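# Hang the long rail on two posts by its hooks

## Task

Place the long rail on the two posts so that the hook at each of its ends sits fully inside the slot marked in red. When finished, the posts must bear the rail's weight and only the posts and the robot may be in contact with it. The rail has to stay up unaided: if a gripper is still touching it, the rail must neither roll nor drop much once the robot lets go. A rail held in place only by the robot at the end does not count.

## Robot and tools

Robot: two arms, left_arm and right_arm, each ending in a two-finger gripper. The names are labels only, not sides of a camera image; left_arm sits on the +y side.

Frame: one scene frame for everything. Origin is on the table surface midway between the arm bases, +x reaches out across the table, +z is up. Positions are in metres; orientations are quaternions written w, x, y, z. In the gripper's own axes the fingers point along +z and close along y. end_effector_position is the spot between the finger pads, roughly 1 cm behind the tips.

Row format (used by both motion tools): 16 numbers, always for both arms even if one is idle: left x, y, z, qw, qx, qy, qz, opening, then right x, y, z, qw, qx, qy, qz, opening. x, y, z and the quaternion are an absolute target pose in the scene frame, not an offset. Opening runs from -1 (closed) to +1 (fully open, 0.094 m).

execute_actions(actions): a list of up to 15 actions; each action is a list of up to 15 rows; each row lasts one control step of 1/30 s, so an action is 15 steps (0.5 s) and a short action repeats its final row. An empty list just reports state and images. If any target lies more than 0.6 m from that gripper's current position, measured along any of the gripper's current axes, that action is rejected for both arms; a malformed action, or a first action failing this test against the latest reported state, rejects the entire call with no motion. Each step, the commanded pose is trimmed to at most 70 mm and 16 degrees from the measured pose, so distant targets take several actions; after an action the arm only drifts on to its last trimmed pose, so send the remainder next. Position wins over orientation when both cannot be met. To hold an orientation, repeat your own intended quaternion in every row rather than copying the reported one, which drifts.

move(target, speed, blocking): target is one 16-number row of absolute poses. Both grippers travel straight lines that finish together, lasting 0.5 to 10 s (cut off at 10 s if longer). speed is the path's top speed in m/s, 0.002 to 0.5, default 0.25; rotation is capped at twice that in rad/s, taking the shorter direction. Paths ignore obstacles and the other arm, and grippers can lag, wander and exceed speed, mostly with a nearly straight arm. Opening is applied at the start. The move finishes when everything is at rest, or 5 s after the path ends. blocking=false returns after 0.5 s while motion continues; you must then use wait or stop before any new execute_actions or move.
The result adds a move: line with the outcome (done, off_target, moving, held, fault) and active limits, plus each gripper's distance from its target. If only one arm is named, the other finished fine. held: a safety check stopped that arm's final step. limits=paced: the pose was trimmed. limits=held: some steps were blocked, and the arm may then surge faster than speed.

wait(seconds): 0 to 10; the robot keeps its last command; a running move carries on and the wait ends early if it finishes.
stop(): brakes a running move; needs stopping distance; fingers still complete their motion.
zoom_image(camera, region): camera is cam_high, cam_low, cam_left_wrist or cam_right_wrist (all 896x504); region is [x0, y0, x1, y1] in pixels from the top-left, no larger than 504 by 504.
finished_scene(scene): integer scene number; ends the scene after the robot holds its last command; irreversible; reports success.

Reading results: the state line gives each gripper's position and quaternion (less accurate at long reach). Hand target lines show the pose each arm is currently driven to. grip_measured is finger opening on the command scale; the last joint value is the opening in metres; each gripper may read off by up to about 1 mm. Step readings list positions at some steps, with HELD marking an arm whose row was partly held back. A pose unreachable line means the clearance check altered or blocked that arm's command. FAULT lines report arm stops. Arms tend to settle a centimetre or so short, usually low.

Joint ranges (rad): waist -2.618 to 3.054, shoulder 0 to 3.142, elbow 0 to 3.142, wrist pitch -1.571 to 1.571, wrist yaw -1.571 to 1.571, wrist roll -2.094 to 2.094. Elbows cannot lock fully straight.

Gripping: to hold something, command an opening below grip_measured; about 0.03 below is firm, less is gentler. Pad force tops out near 50 to 62 N (lower on some grippers, weaker on parts under about 2 mm thick) and can spike on first contact.

Heat: holding loads warms motors, even while you are composing a reply. A MOTOR HOT warning appears at 75 °C; at 90 °C that arm halts for 10 s; at 100 °C it goes limp and drops what it holds.

The simulation keeps running while you think, and the robot holds its last command meanwhile. For an arm meant to stay put, resend its exact last reported pose and desired opening in every call.

Avoid: arms colliding or pushing on each other, anything leaving the table, dropping the rail, slamming it onto the posts, and hard or fast contacts; speed makes impacts harder and aiming beyond a contact point presses harder. Brief external tugs on held or loose items can occur.

Each tool is called after "Call:" as name([rows], argument=value, ...), one row to a line, values as JSON.

## Session

Call:
execute_actions(actions=[])

Scene clock: 0.00 s.
left_arm: end_effector_position=(+0.2062, -0.1038, +0.1123) grip_measured=+1.000 end_effector_quat_wxyz=(-0.014, +0.420, +0.900, -0.118) | right_arm: end_effector_position=(+0.5258, -0.4588, +0.2364) grip_measured=+1.000 end_effector_quat_wxyz=(+0.578, +0.718, +0.127, +0.367)
Joint positions: left_arm=[-0.782  2.286  2.195 -1.383  0.217 -0.106  0.094] | right_arm=[0.195 2.048 1.405 0.546 0.877 2.037 0.094]
Joint velocities: left_arm=[-0.012 -0.022 -0.007 -0.037 -0.007 -0.007  0.   ] | right_arm=[ 0.002 -0.007  0.002 -0.037 -0.007  0.007  0.   ]
Motor temperatures (°C, as the motors report them): left_arm=[26 25 24 24 24 24] | right_arm=[26 26 26 25 24 25]
Hand target (left_arm): +0.208, -0.107, +0.123; -0.000, +0.422, +0.898, -0.126
Hand target (right_arm): +0.525, -0.459, +0.241; +0.580, +0.717, +0.128, +0.365

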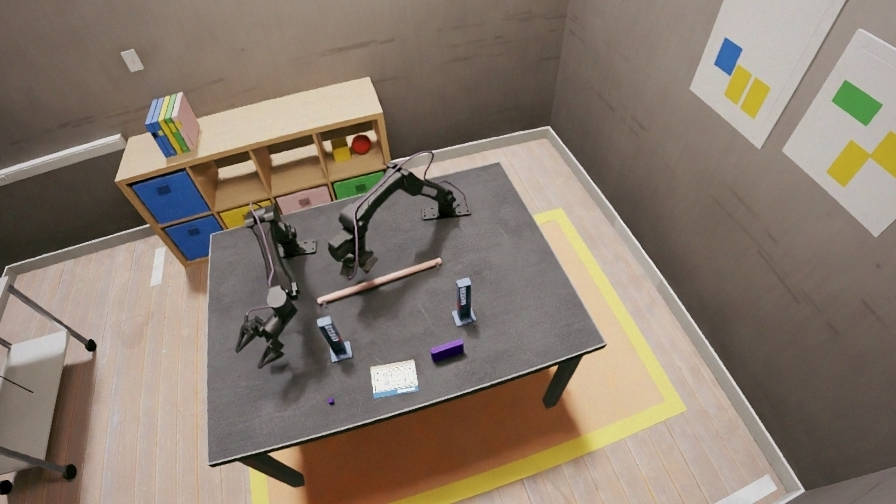

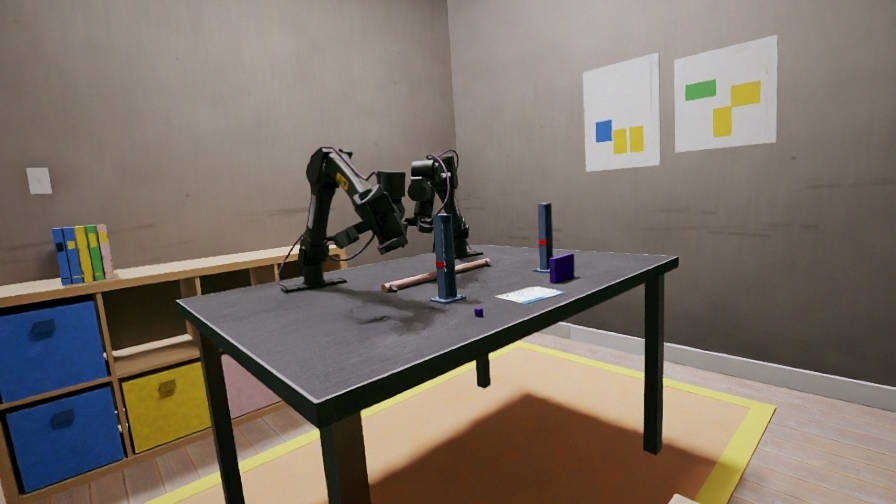

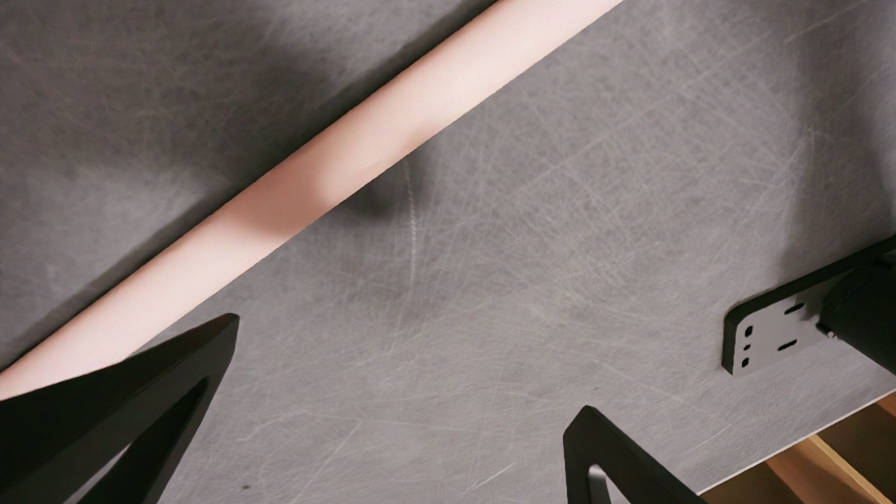

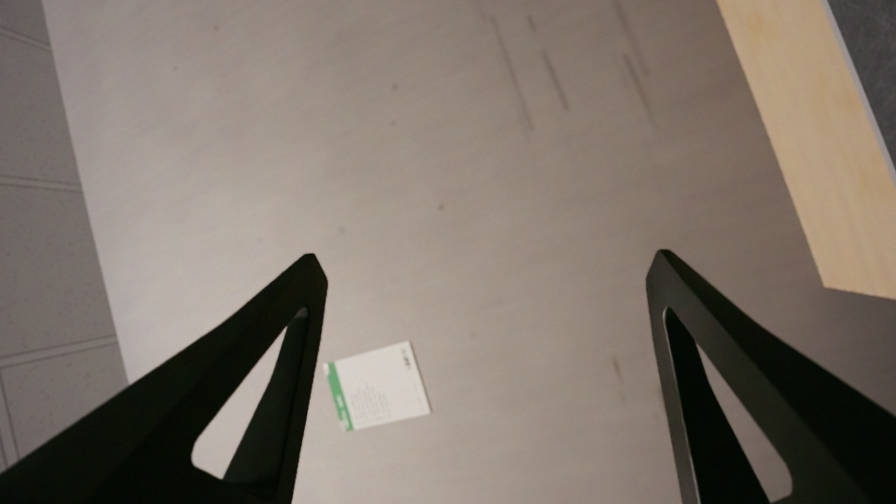

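Call:
zoom_image(camera="cam_high", region=[270, 200, 510, 380])

Call:
zoom_image(camera="cam_low", region=[370, 190, 590, 315])

Region (270, 200, 510, 380) of cam_high's 896x504 image, scaled by 2.100, with more detail than that image has; it fills the top 378 rows of this view, and the rest is white.

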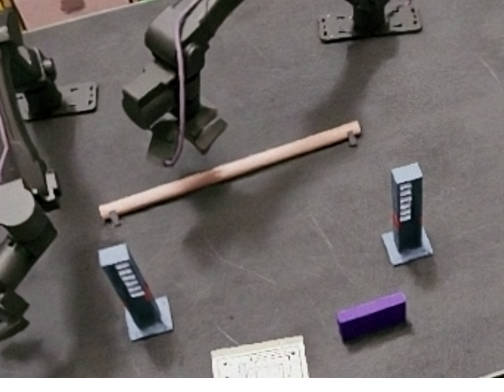

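Region (370, 190, 590, 315) of cam_low's 896x504 image, scaled by 2.291, with more detail than that image has; it fills the top 286 rows of this view, and the rest is white.

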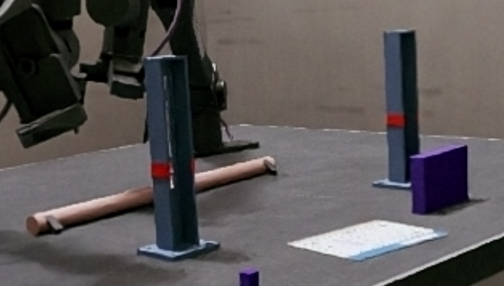

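Call:
move(target=[0.2,0.2,0.25,0.383,0,0.924,0,1,0.2,-0.3,0.25,0.383,0,0.924,0,1], speed=0.4)

Scene clock: 4.23 s.
left_arm: end_effector_position=(+0.1991, +0.1902, +0.2460) grip_measured=+1.000 end_effector_quat_wxyz=(+0.376, +0.018, +0.927, -0.004) | right_arm: end_effector_position=(+0.1972, -0.3022, +0.2405) grip_measured=+1.000 end_effector_quat_wxyz=(+0.377, +0.008, +0.926, +0.011)
Joint positions: left_arm=[-0.631  0.986  1.124 -1.108 -0.516 -0.615  0.094] | right_arm=[ 0.532  0.833  1.026 -1.023  0.253  0.306  0.094]
Joint velocities: left_arm=[-0.002  0.012  0.002 -0.022 -0.007 -0.007  0.   ] | right_arm=[-0.007  0.007 -0.007 -0.037 -0.051 -0.007  0.   ]
Motor temperatures (°C, as the motors report them): left_arm=[26 26 24 25 24 24] | right_arm=[26 27 27 26 24 25]
Hand target (left_arm): +0.199, +0.200, +0.248; +0.384, +0.005, +0.923, +0.006
Hand target (right_arm): +0.199, -0.301, +0.246; +0.379, +0.005, +0.925, +0.007
Off the commanded pose (left_arm): 0.011 m, 2 deg.
Off the commanded pose (right_arm): 0.010 m, 2 deg.
move: off_target (left_arm)

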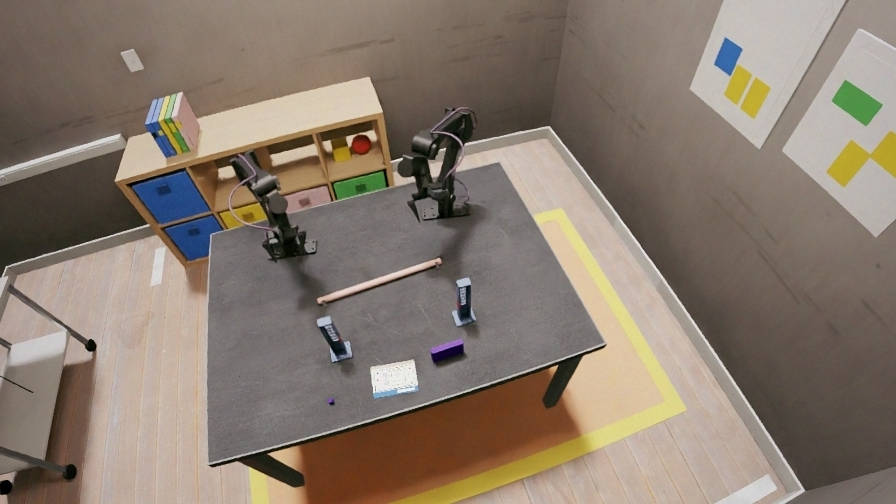

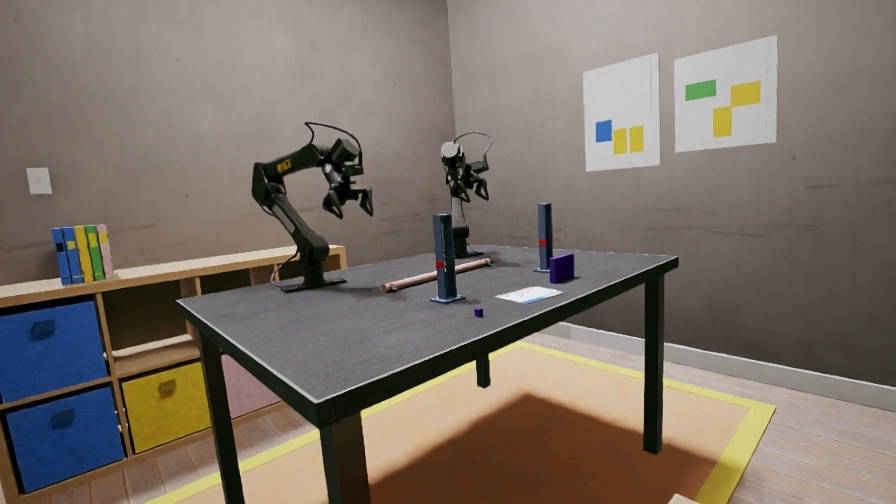

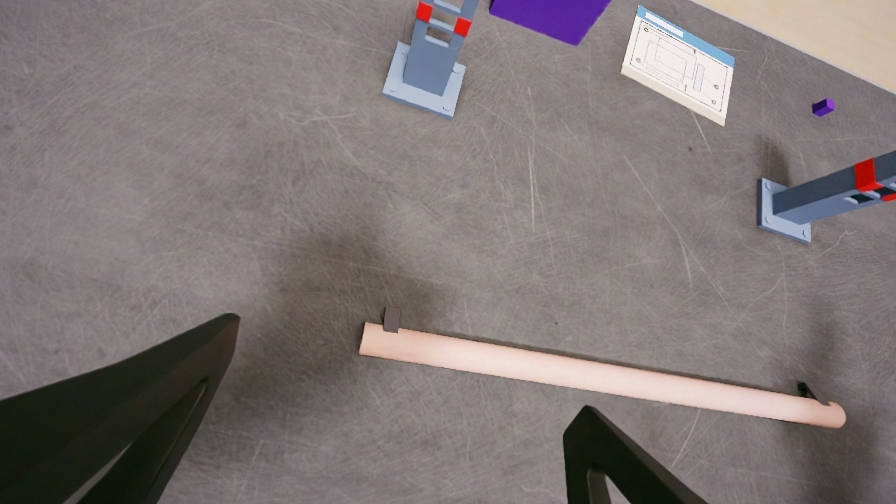

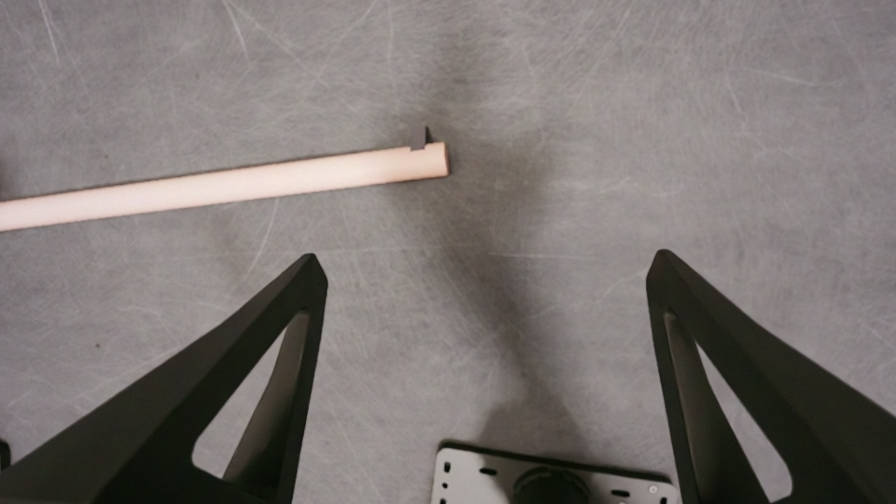

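Call:
zoom_image(camera="cam_left_wrist", region=[740, 130, 896, 430])

Call:
move(target=[0.27,0.12,0.13,0,0.707,0.707,0,1,0.27,-0.2,0.13,0,-0.707,0.707,0,1], speed=0.3)

Region (740, 130, 896, 430) of cam_left_wrist's 896x504 image, scaled by 1.680, with more detail than that image has; it fills the left 262 columns of this view, and the rest is white.

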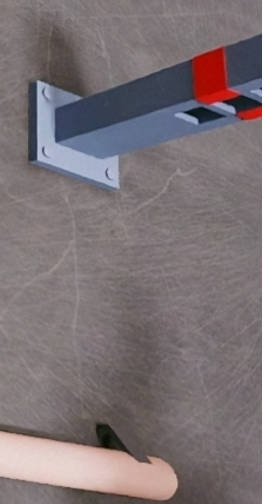

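Scene clock: 7.90 s.
left_arm: end_effector_position=(+0.2706, +0.1248, +0.1235) grip_measured=+1.000 end_effector_quat_wxyz=(-0.000, +0.697, +0.717, -0.003) | right_arm: end_effector_position=(+0.2720, -0.2015, +0.1218) grip_measured=+1.000 end_effector_quat_wxyz=(+0.004, +0.699, -0.715, -0.001)
Joint positions: left_arm=[-0.349  1.858  1.618 -1.333  0.007  1.009  0.094] | right_arm=[ 0.592  1.85   1.602 -1.33   0.001 -1.101  0.094]
Joint velocities: left_arm=[ 0.002 -0.002 -0.007 -0.037 -0.066  0.022  0.   ] | right_arm=[ 0.002  0.012 -0.017 -0.037 -0.022 -0.037  0.   ]
Motor temperatures (°C, as the motors report them): left_arm=[26 26 25 25 24 24] | right_arm=[26 27 27 26 24 25]
Hand target (left_arm): +0.272, +0.120, +0.130; +0.006, +0.705, +0.709, -0.002
Hand target (right_arm): +0.273, -0.197, +0.127; +0.000, +0.705, -0.709, -0.001
Off the commanded pose (left_arm): 0.008 m, 2 deg.
Off the commanded pose (right_arm): 0.009 m, 1 deg.
move: done

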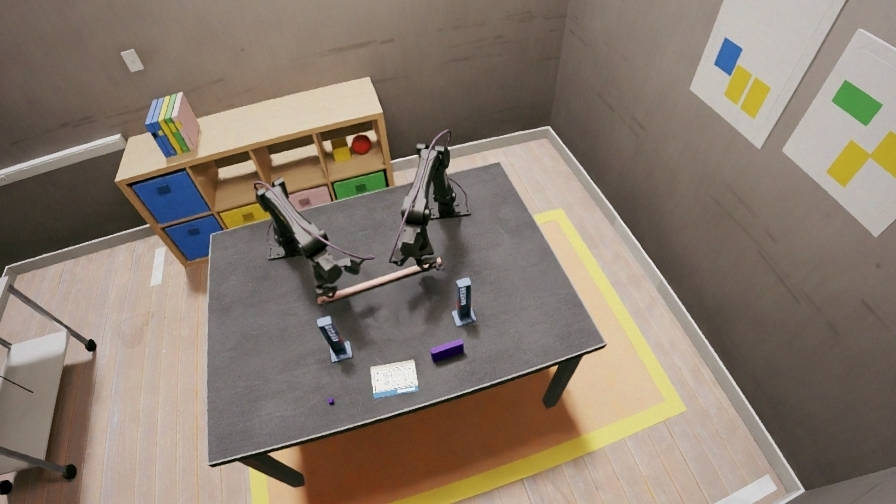

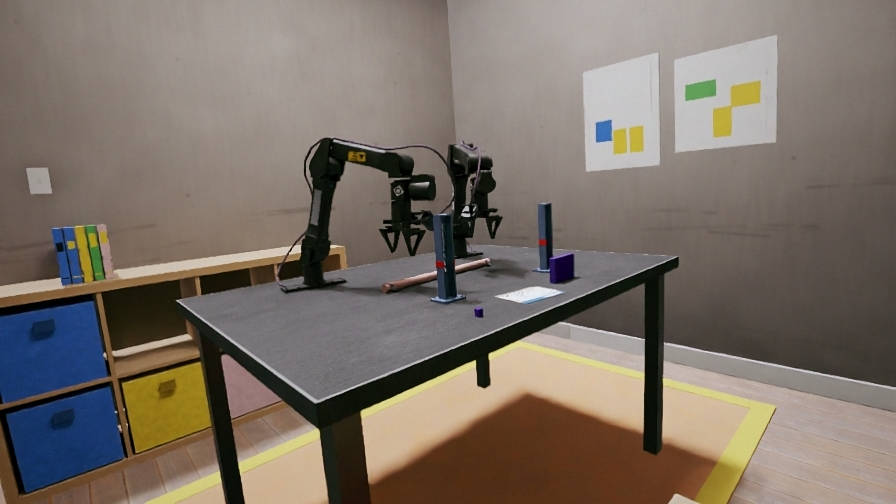

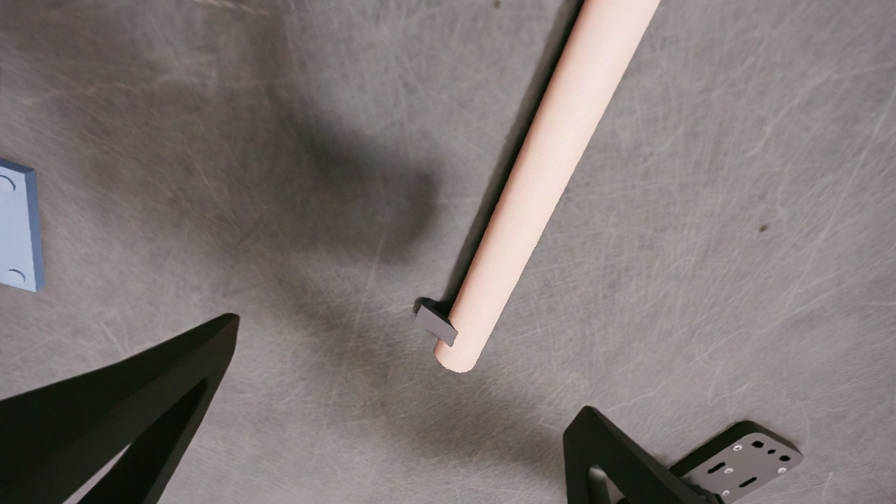

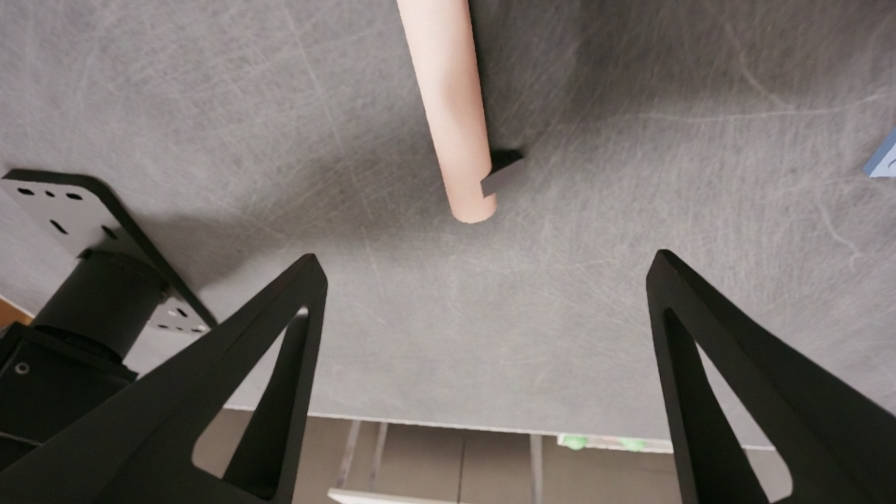

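Call:
move(target=[0.265,0.08,0.07,0,0.707,0.707,0,1,0.27,-0.15,0.07,0,-0.707,0.707,0,1])

Call:
zoom_image(camera="cam_low", region=[375, 230, 505, 303])

Scene clock: 9.07 s.
left_arm: end_effector_position=(+0.2619, +0.0828, +0.0685) grip_measured=+1.000 end_effector_quat_wxyz=(-0.012, +0.709, +0.705, -0.005) | right_arm: end_effector_position=(+0.2705, -0.1513, +0.0703) grip_measured=+1.000 end_effector_quat_wxyz=(+0.005, +0.709, -0.705, +0.001)
Joint positions: left_arm=[-0.462  1.963  1.54  -1.174  0.006  0.931  0.094] | right_arm=[ 0.719  1.962  1.547 -1.166  0.004 -1.003  0.094]
Joint velocities: left_arm=[-0.012  0.002 -0.007 -0.066  0.022 -0.051  0.   ] | right_arm=[-0.002 -0.017 -0.022 -0.066 -0.037  0.037  0.   ]
Motor temperatures (°C, as the motors report them): left_arm=[26 26 25 25 24 24] | right_arm=[26 28 27 26 24 25]
Hand target (left_arm): +0.265, +0.080, +0.070; -0.001, +0.707, +0.707, -0.002
Hand target (right_arm): +0.270, -0.149, +0.070; -0.000, +0.707, -0.707, -0.003
Off the commanded pose (left_arm): 0.004 m, 2 deg.
Off the commanded pose (right_arm): 0.001 m, 1 deg.
move: done

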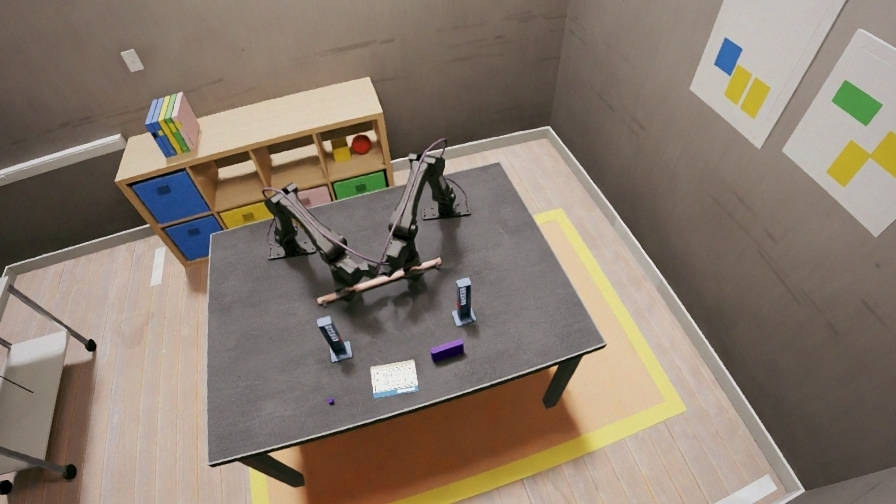

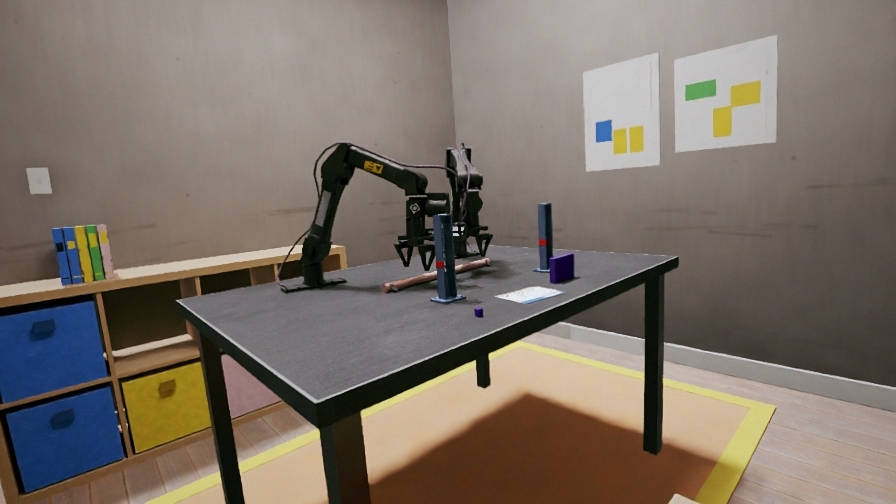

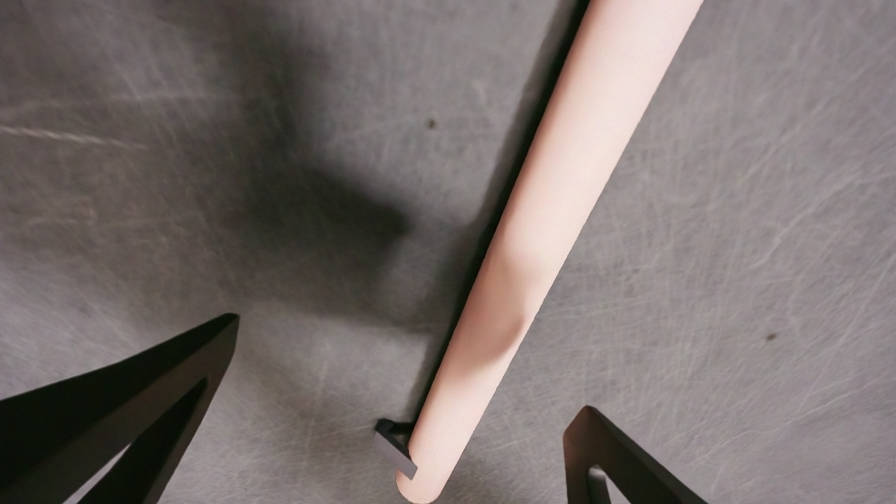

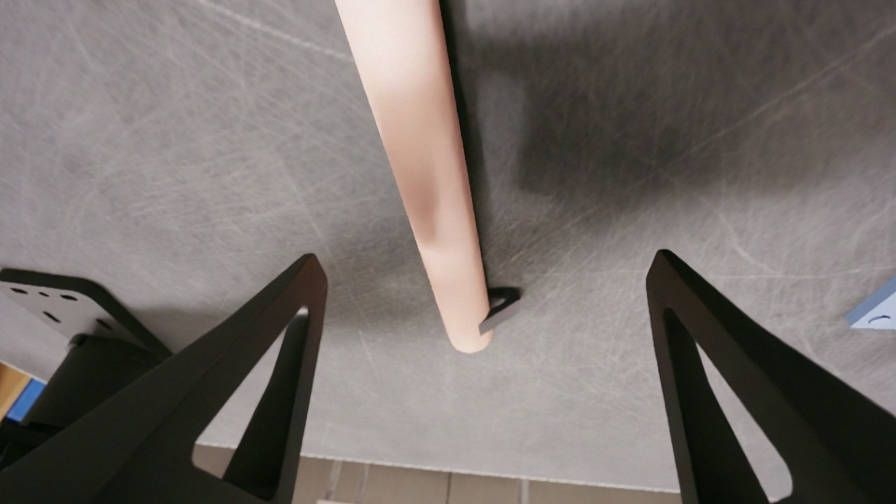

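Region (375, 230, 505, 303) of cam_low's 896x504 image, scaled by 3.877, with more detail than that image has; it fills the top 283 rows of this view, and the rest is white.

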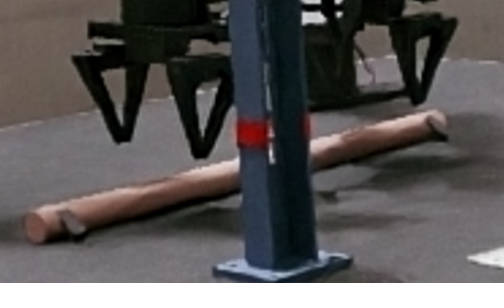

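Call:
zoom_image(camera="cam_right_wrist", region=[430, 270, 550, 360])

Call:
zoom_image(camera="cam_left_wrist", region=[350, 400, 480, 504])

Region (430, 270, 550, 360) of cam_right_wrist's 896x504 image, scaled by 4.200, with more detail than that image has; it fills the top 378 rows of this view, and the rest is white.

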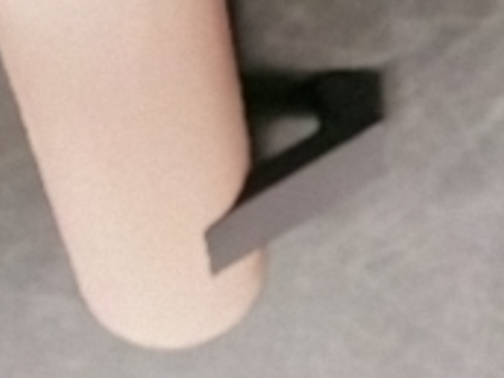

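Region (350, 400, 480, 504) of cam_left_wrist's 896x504 image, scaled by 3.877, with more detail than that image has; it fills the top 403 rows of this view, and the rest is white.

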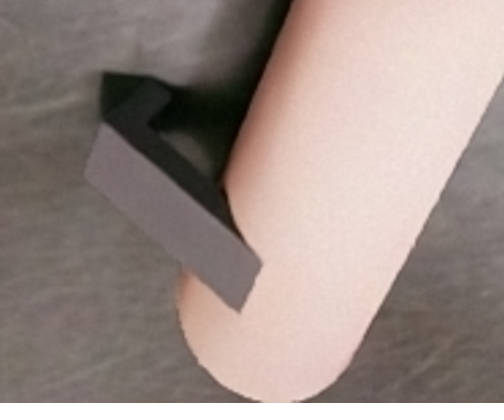

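Call:
move(target=[0.25,0.11,0.03,0,0.676,0.737,0,0.6,0.27,-0.18,0.03,0,-0.737,0.676,0,0.6], speed=0.12)

Scene clock: 10.53 s.
left_arm: end_effector_position=(+0.2447, +0.1095, +0.0227) grip_measured=+0.602 end_effector_quat_wxyz=(-0.019, +0.682, +0.731, -0.005) | right_arm: end_effector_position=(+0.2709, -0.1791, +0.0260) grip_measured=+0.602 end_effector_quat_wxyz=(+0.010, +0.736, -0.677, +0.002)
Joint positions: left_arm=[-0.43   1.917  1.286 -0.979  0.004  0.886  0.075] | right_arm=[ 0.656  1.962  1.364 -0.991  0.01  -1.145  0.075]
Joint velocities: left_arm=[-0.002 -0.022 -0.017 -0.007  0.037 -0.051 -0.001] | right_arm=[-0.002  0.007 -0.002 -0.022 -0.037 -0.051 -0.001]
Motor temperatures (°C, as the motors report them): left_arm=[26 27 25 25 24 24] | right_arm=[26 28 27 26 24 25]
Hand target (left_arm): +0.250, +0.110, +0.030; +0.000, +0.676, +0.737, +0.001
Hand target (right_arm): +0.272, -0.180, +0.030; +0.000, +0.737, -0.676, +0.002
Off the commanded pose (left_arm): 0.009 m, 2 deg.
Off the commanded pose (right_arm): 0.004 m, 1 deg.
move: done

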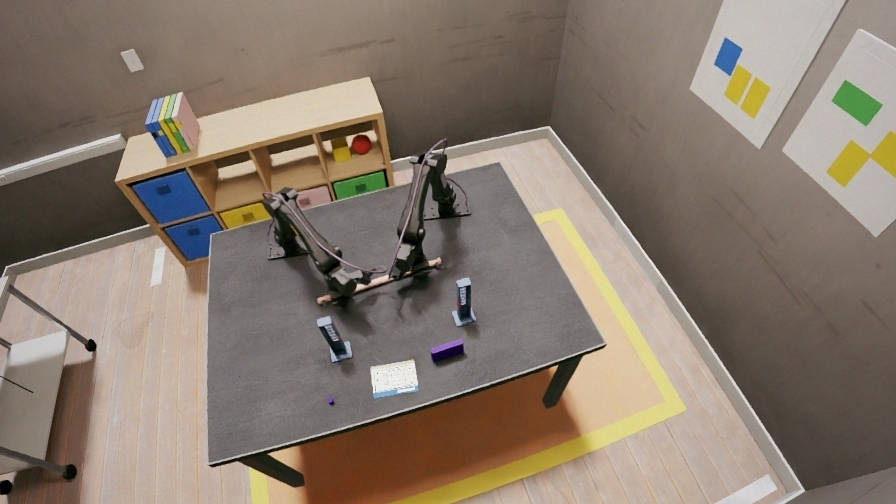

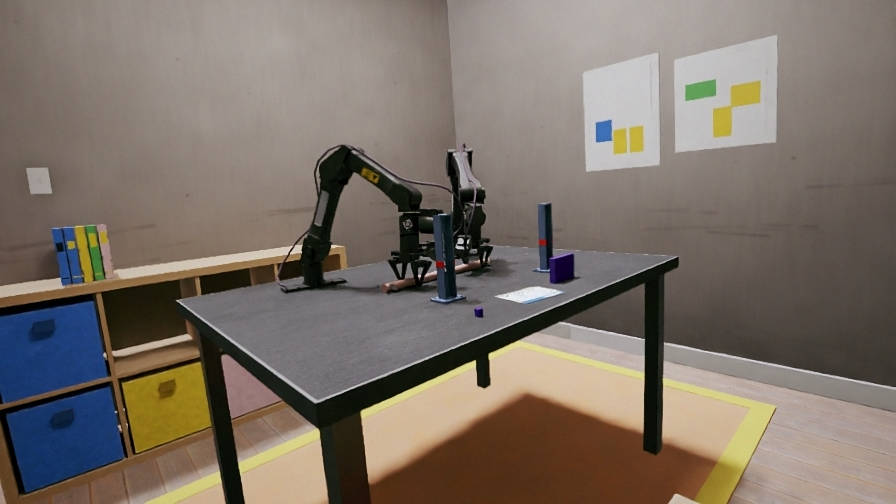

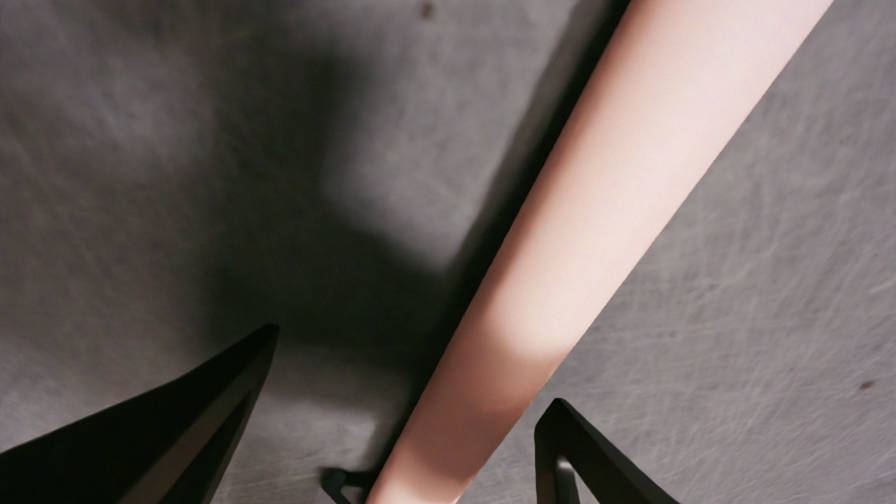

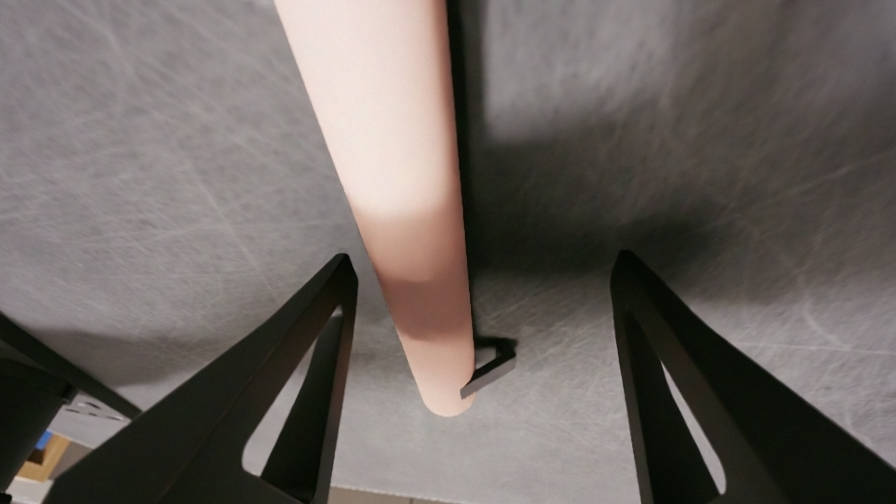

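Call:
move(target=[0.234,0.11,0.02,0,0.676,0.737,0,0.6,0.252,-0.18,0.018,0,-0.737,0.676,0,0.6], speed=0.05)

Call:
move(target=[0.234,0.11,0.02,0,0.676,0.737,0,-0.35,0.252,-0.18,0.018,0,-0.737,0.676,0,-0.35])

Scene clock: 11.43 s.
left_arm: end_effector_position=(+0.2321, +0.1148, +0.0147) grip_measured=+0.601 end_effector_quat_wxyz=(-0.019, +0.677, +0.736, -0.003) | right_arm: end_effector_position=(+0.2596, -0.1828, +0.0193) grip_measured=+0.602 end_effector_quat_wxyz=(+0.001, +0.736, -0.677, +0.007)
Joint positions: left_arm=[-0.44   1.882  1.204 -0.932  0.001  0.862  0.075] | right_arm=[ 0.664  1.912  1.266 -0.921  0.013 -1.135  0.075]
Joint velocities: left_arm=[ 0.017 -0.017  0.002 -0.007 -0.037  0.022  0.   ] | right_arm=[ 0.002  0.002  0.007 -0.037 -0.022  0.022  0.   ]
Motor temperatures (°C, as the motors report them): left_arm=[26 27 25 25 24 24] | right_arm=[26 28 27 26 24 25]
Hand target (left_arm): +0.234, +0.110, +0.020; -0.001, +0.676, +0.737, -0.000
Hand target (right_arm): +0.252, -0.180, +0.018; +0.000, +0.737, -0.676, -0.001
Off the commanded pose (left_arm): 0.007 m, 2 deg.
Off the commanded pose (right_arm): 0.008 m, 1 deg.
move: done

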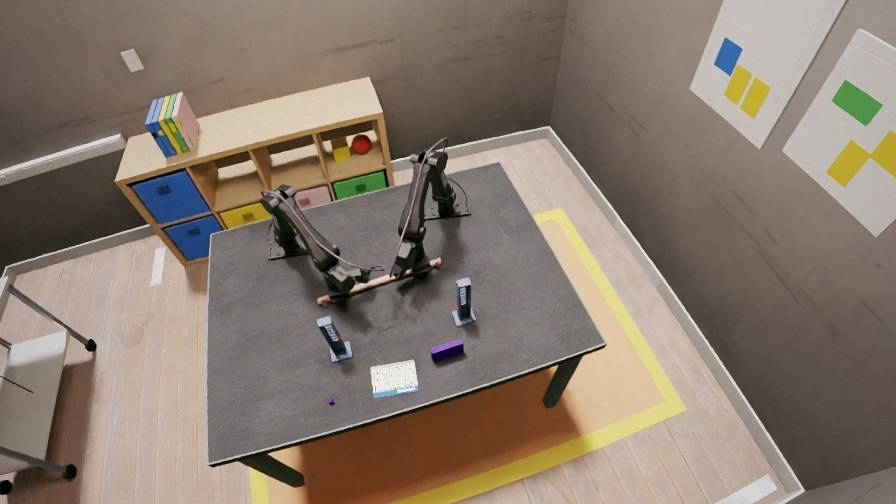

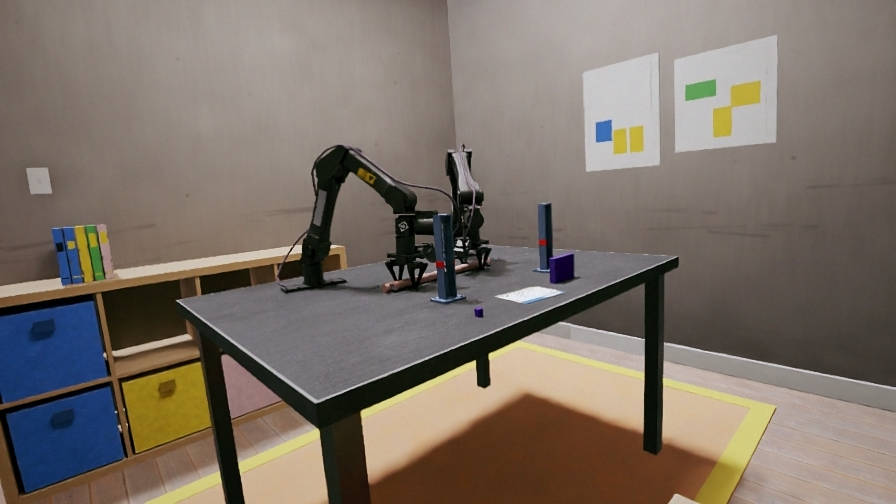

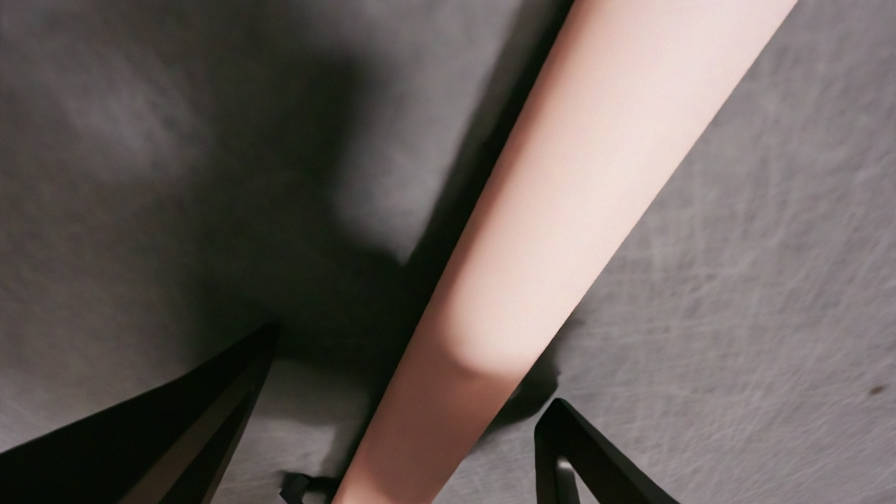

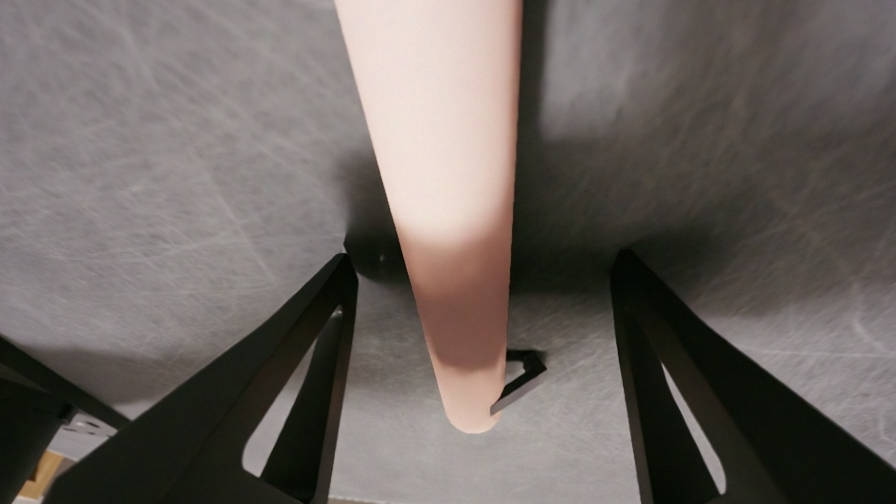

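Scene clock: 12.13 s.
left_arm: end_effector_position=(+0.2321, +0.1149, +0.0147) grip_measured=-0.348 end_effector_quat_wxyz=(-0.019, +0.676, +0.736, -0.003) | right_arm: end_effector_position=(+0.2590, -0.1833, +0.0186) grip_measured=-0.348 end_effector_quat_wxyz=(+0.002, +0.736, -0.677, +0.007)
Joint positions: left_arm=[-0.44   1.882  1.204 -0.932  0.001  0.86   0.031] | right_arm=[ 0.664  1.912  1.263 -0.92   0.015 -1.134  0.031]
Joint velocities: left_arm=[-0.017 -0.007 -0.012 -0.007  0.051 -0.007 -0.001] | right_arm=[-0.022  0.007  0.002  0.007  0.037  0.037  0.001]
Motor temperatures (°C, as the motors report them): left_arm=[26 27 25 25 24 24] | right_arm=[26 28 27 26 24 25]
Hand target (left_arm): +0.234, +0.110, +0.020; -0.001, +0.676, +0.737, -0.000
Hand target (right_arm): +0.252, -0.180, +0.018; +0.000, +0.737, -0.676, -0.000
Off the commanded pose (left_arm): 0.007 m, 2 deg.
Off the commanded pose (right_arm): 0.008 m, 1 deg.
move: done

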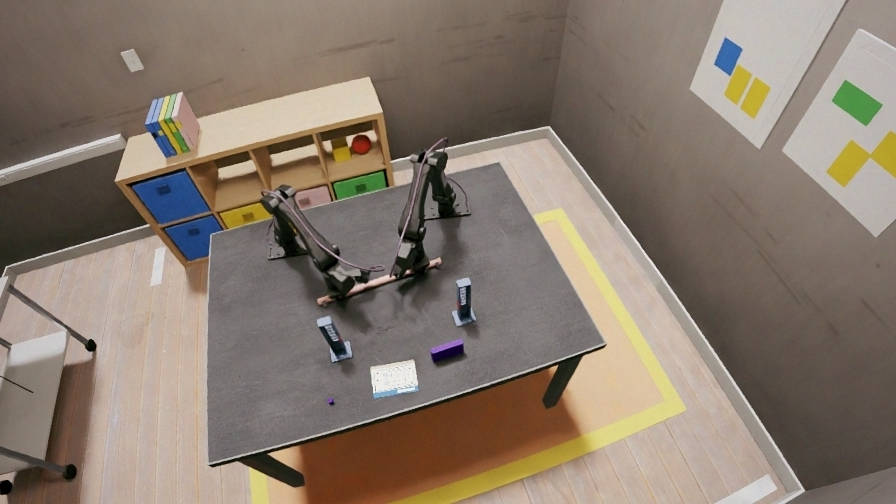

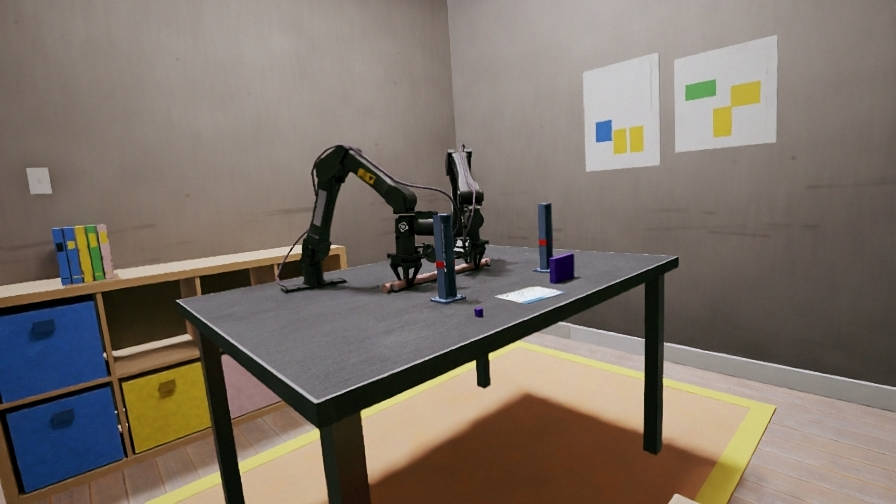

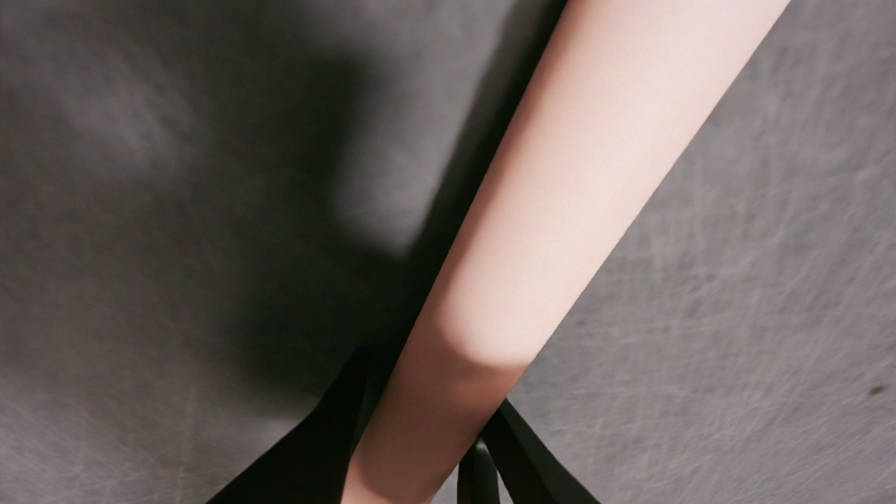

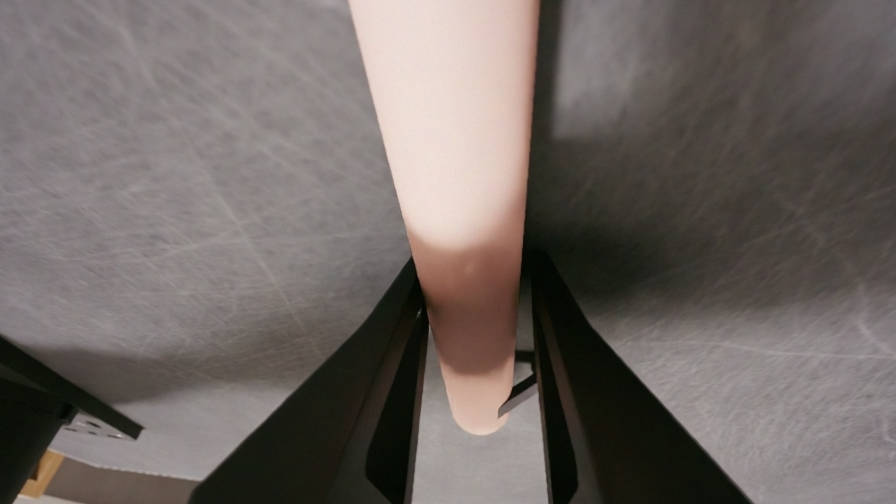

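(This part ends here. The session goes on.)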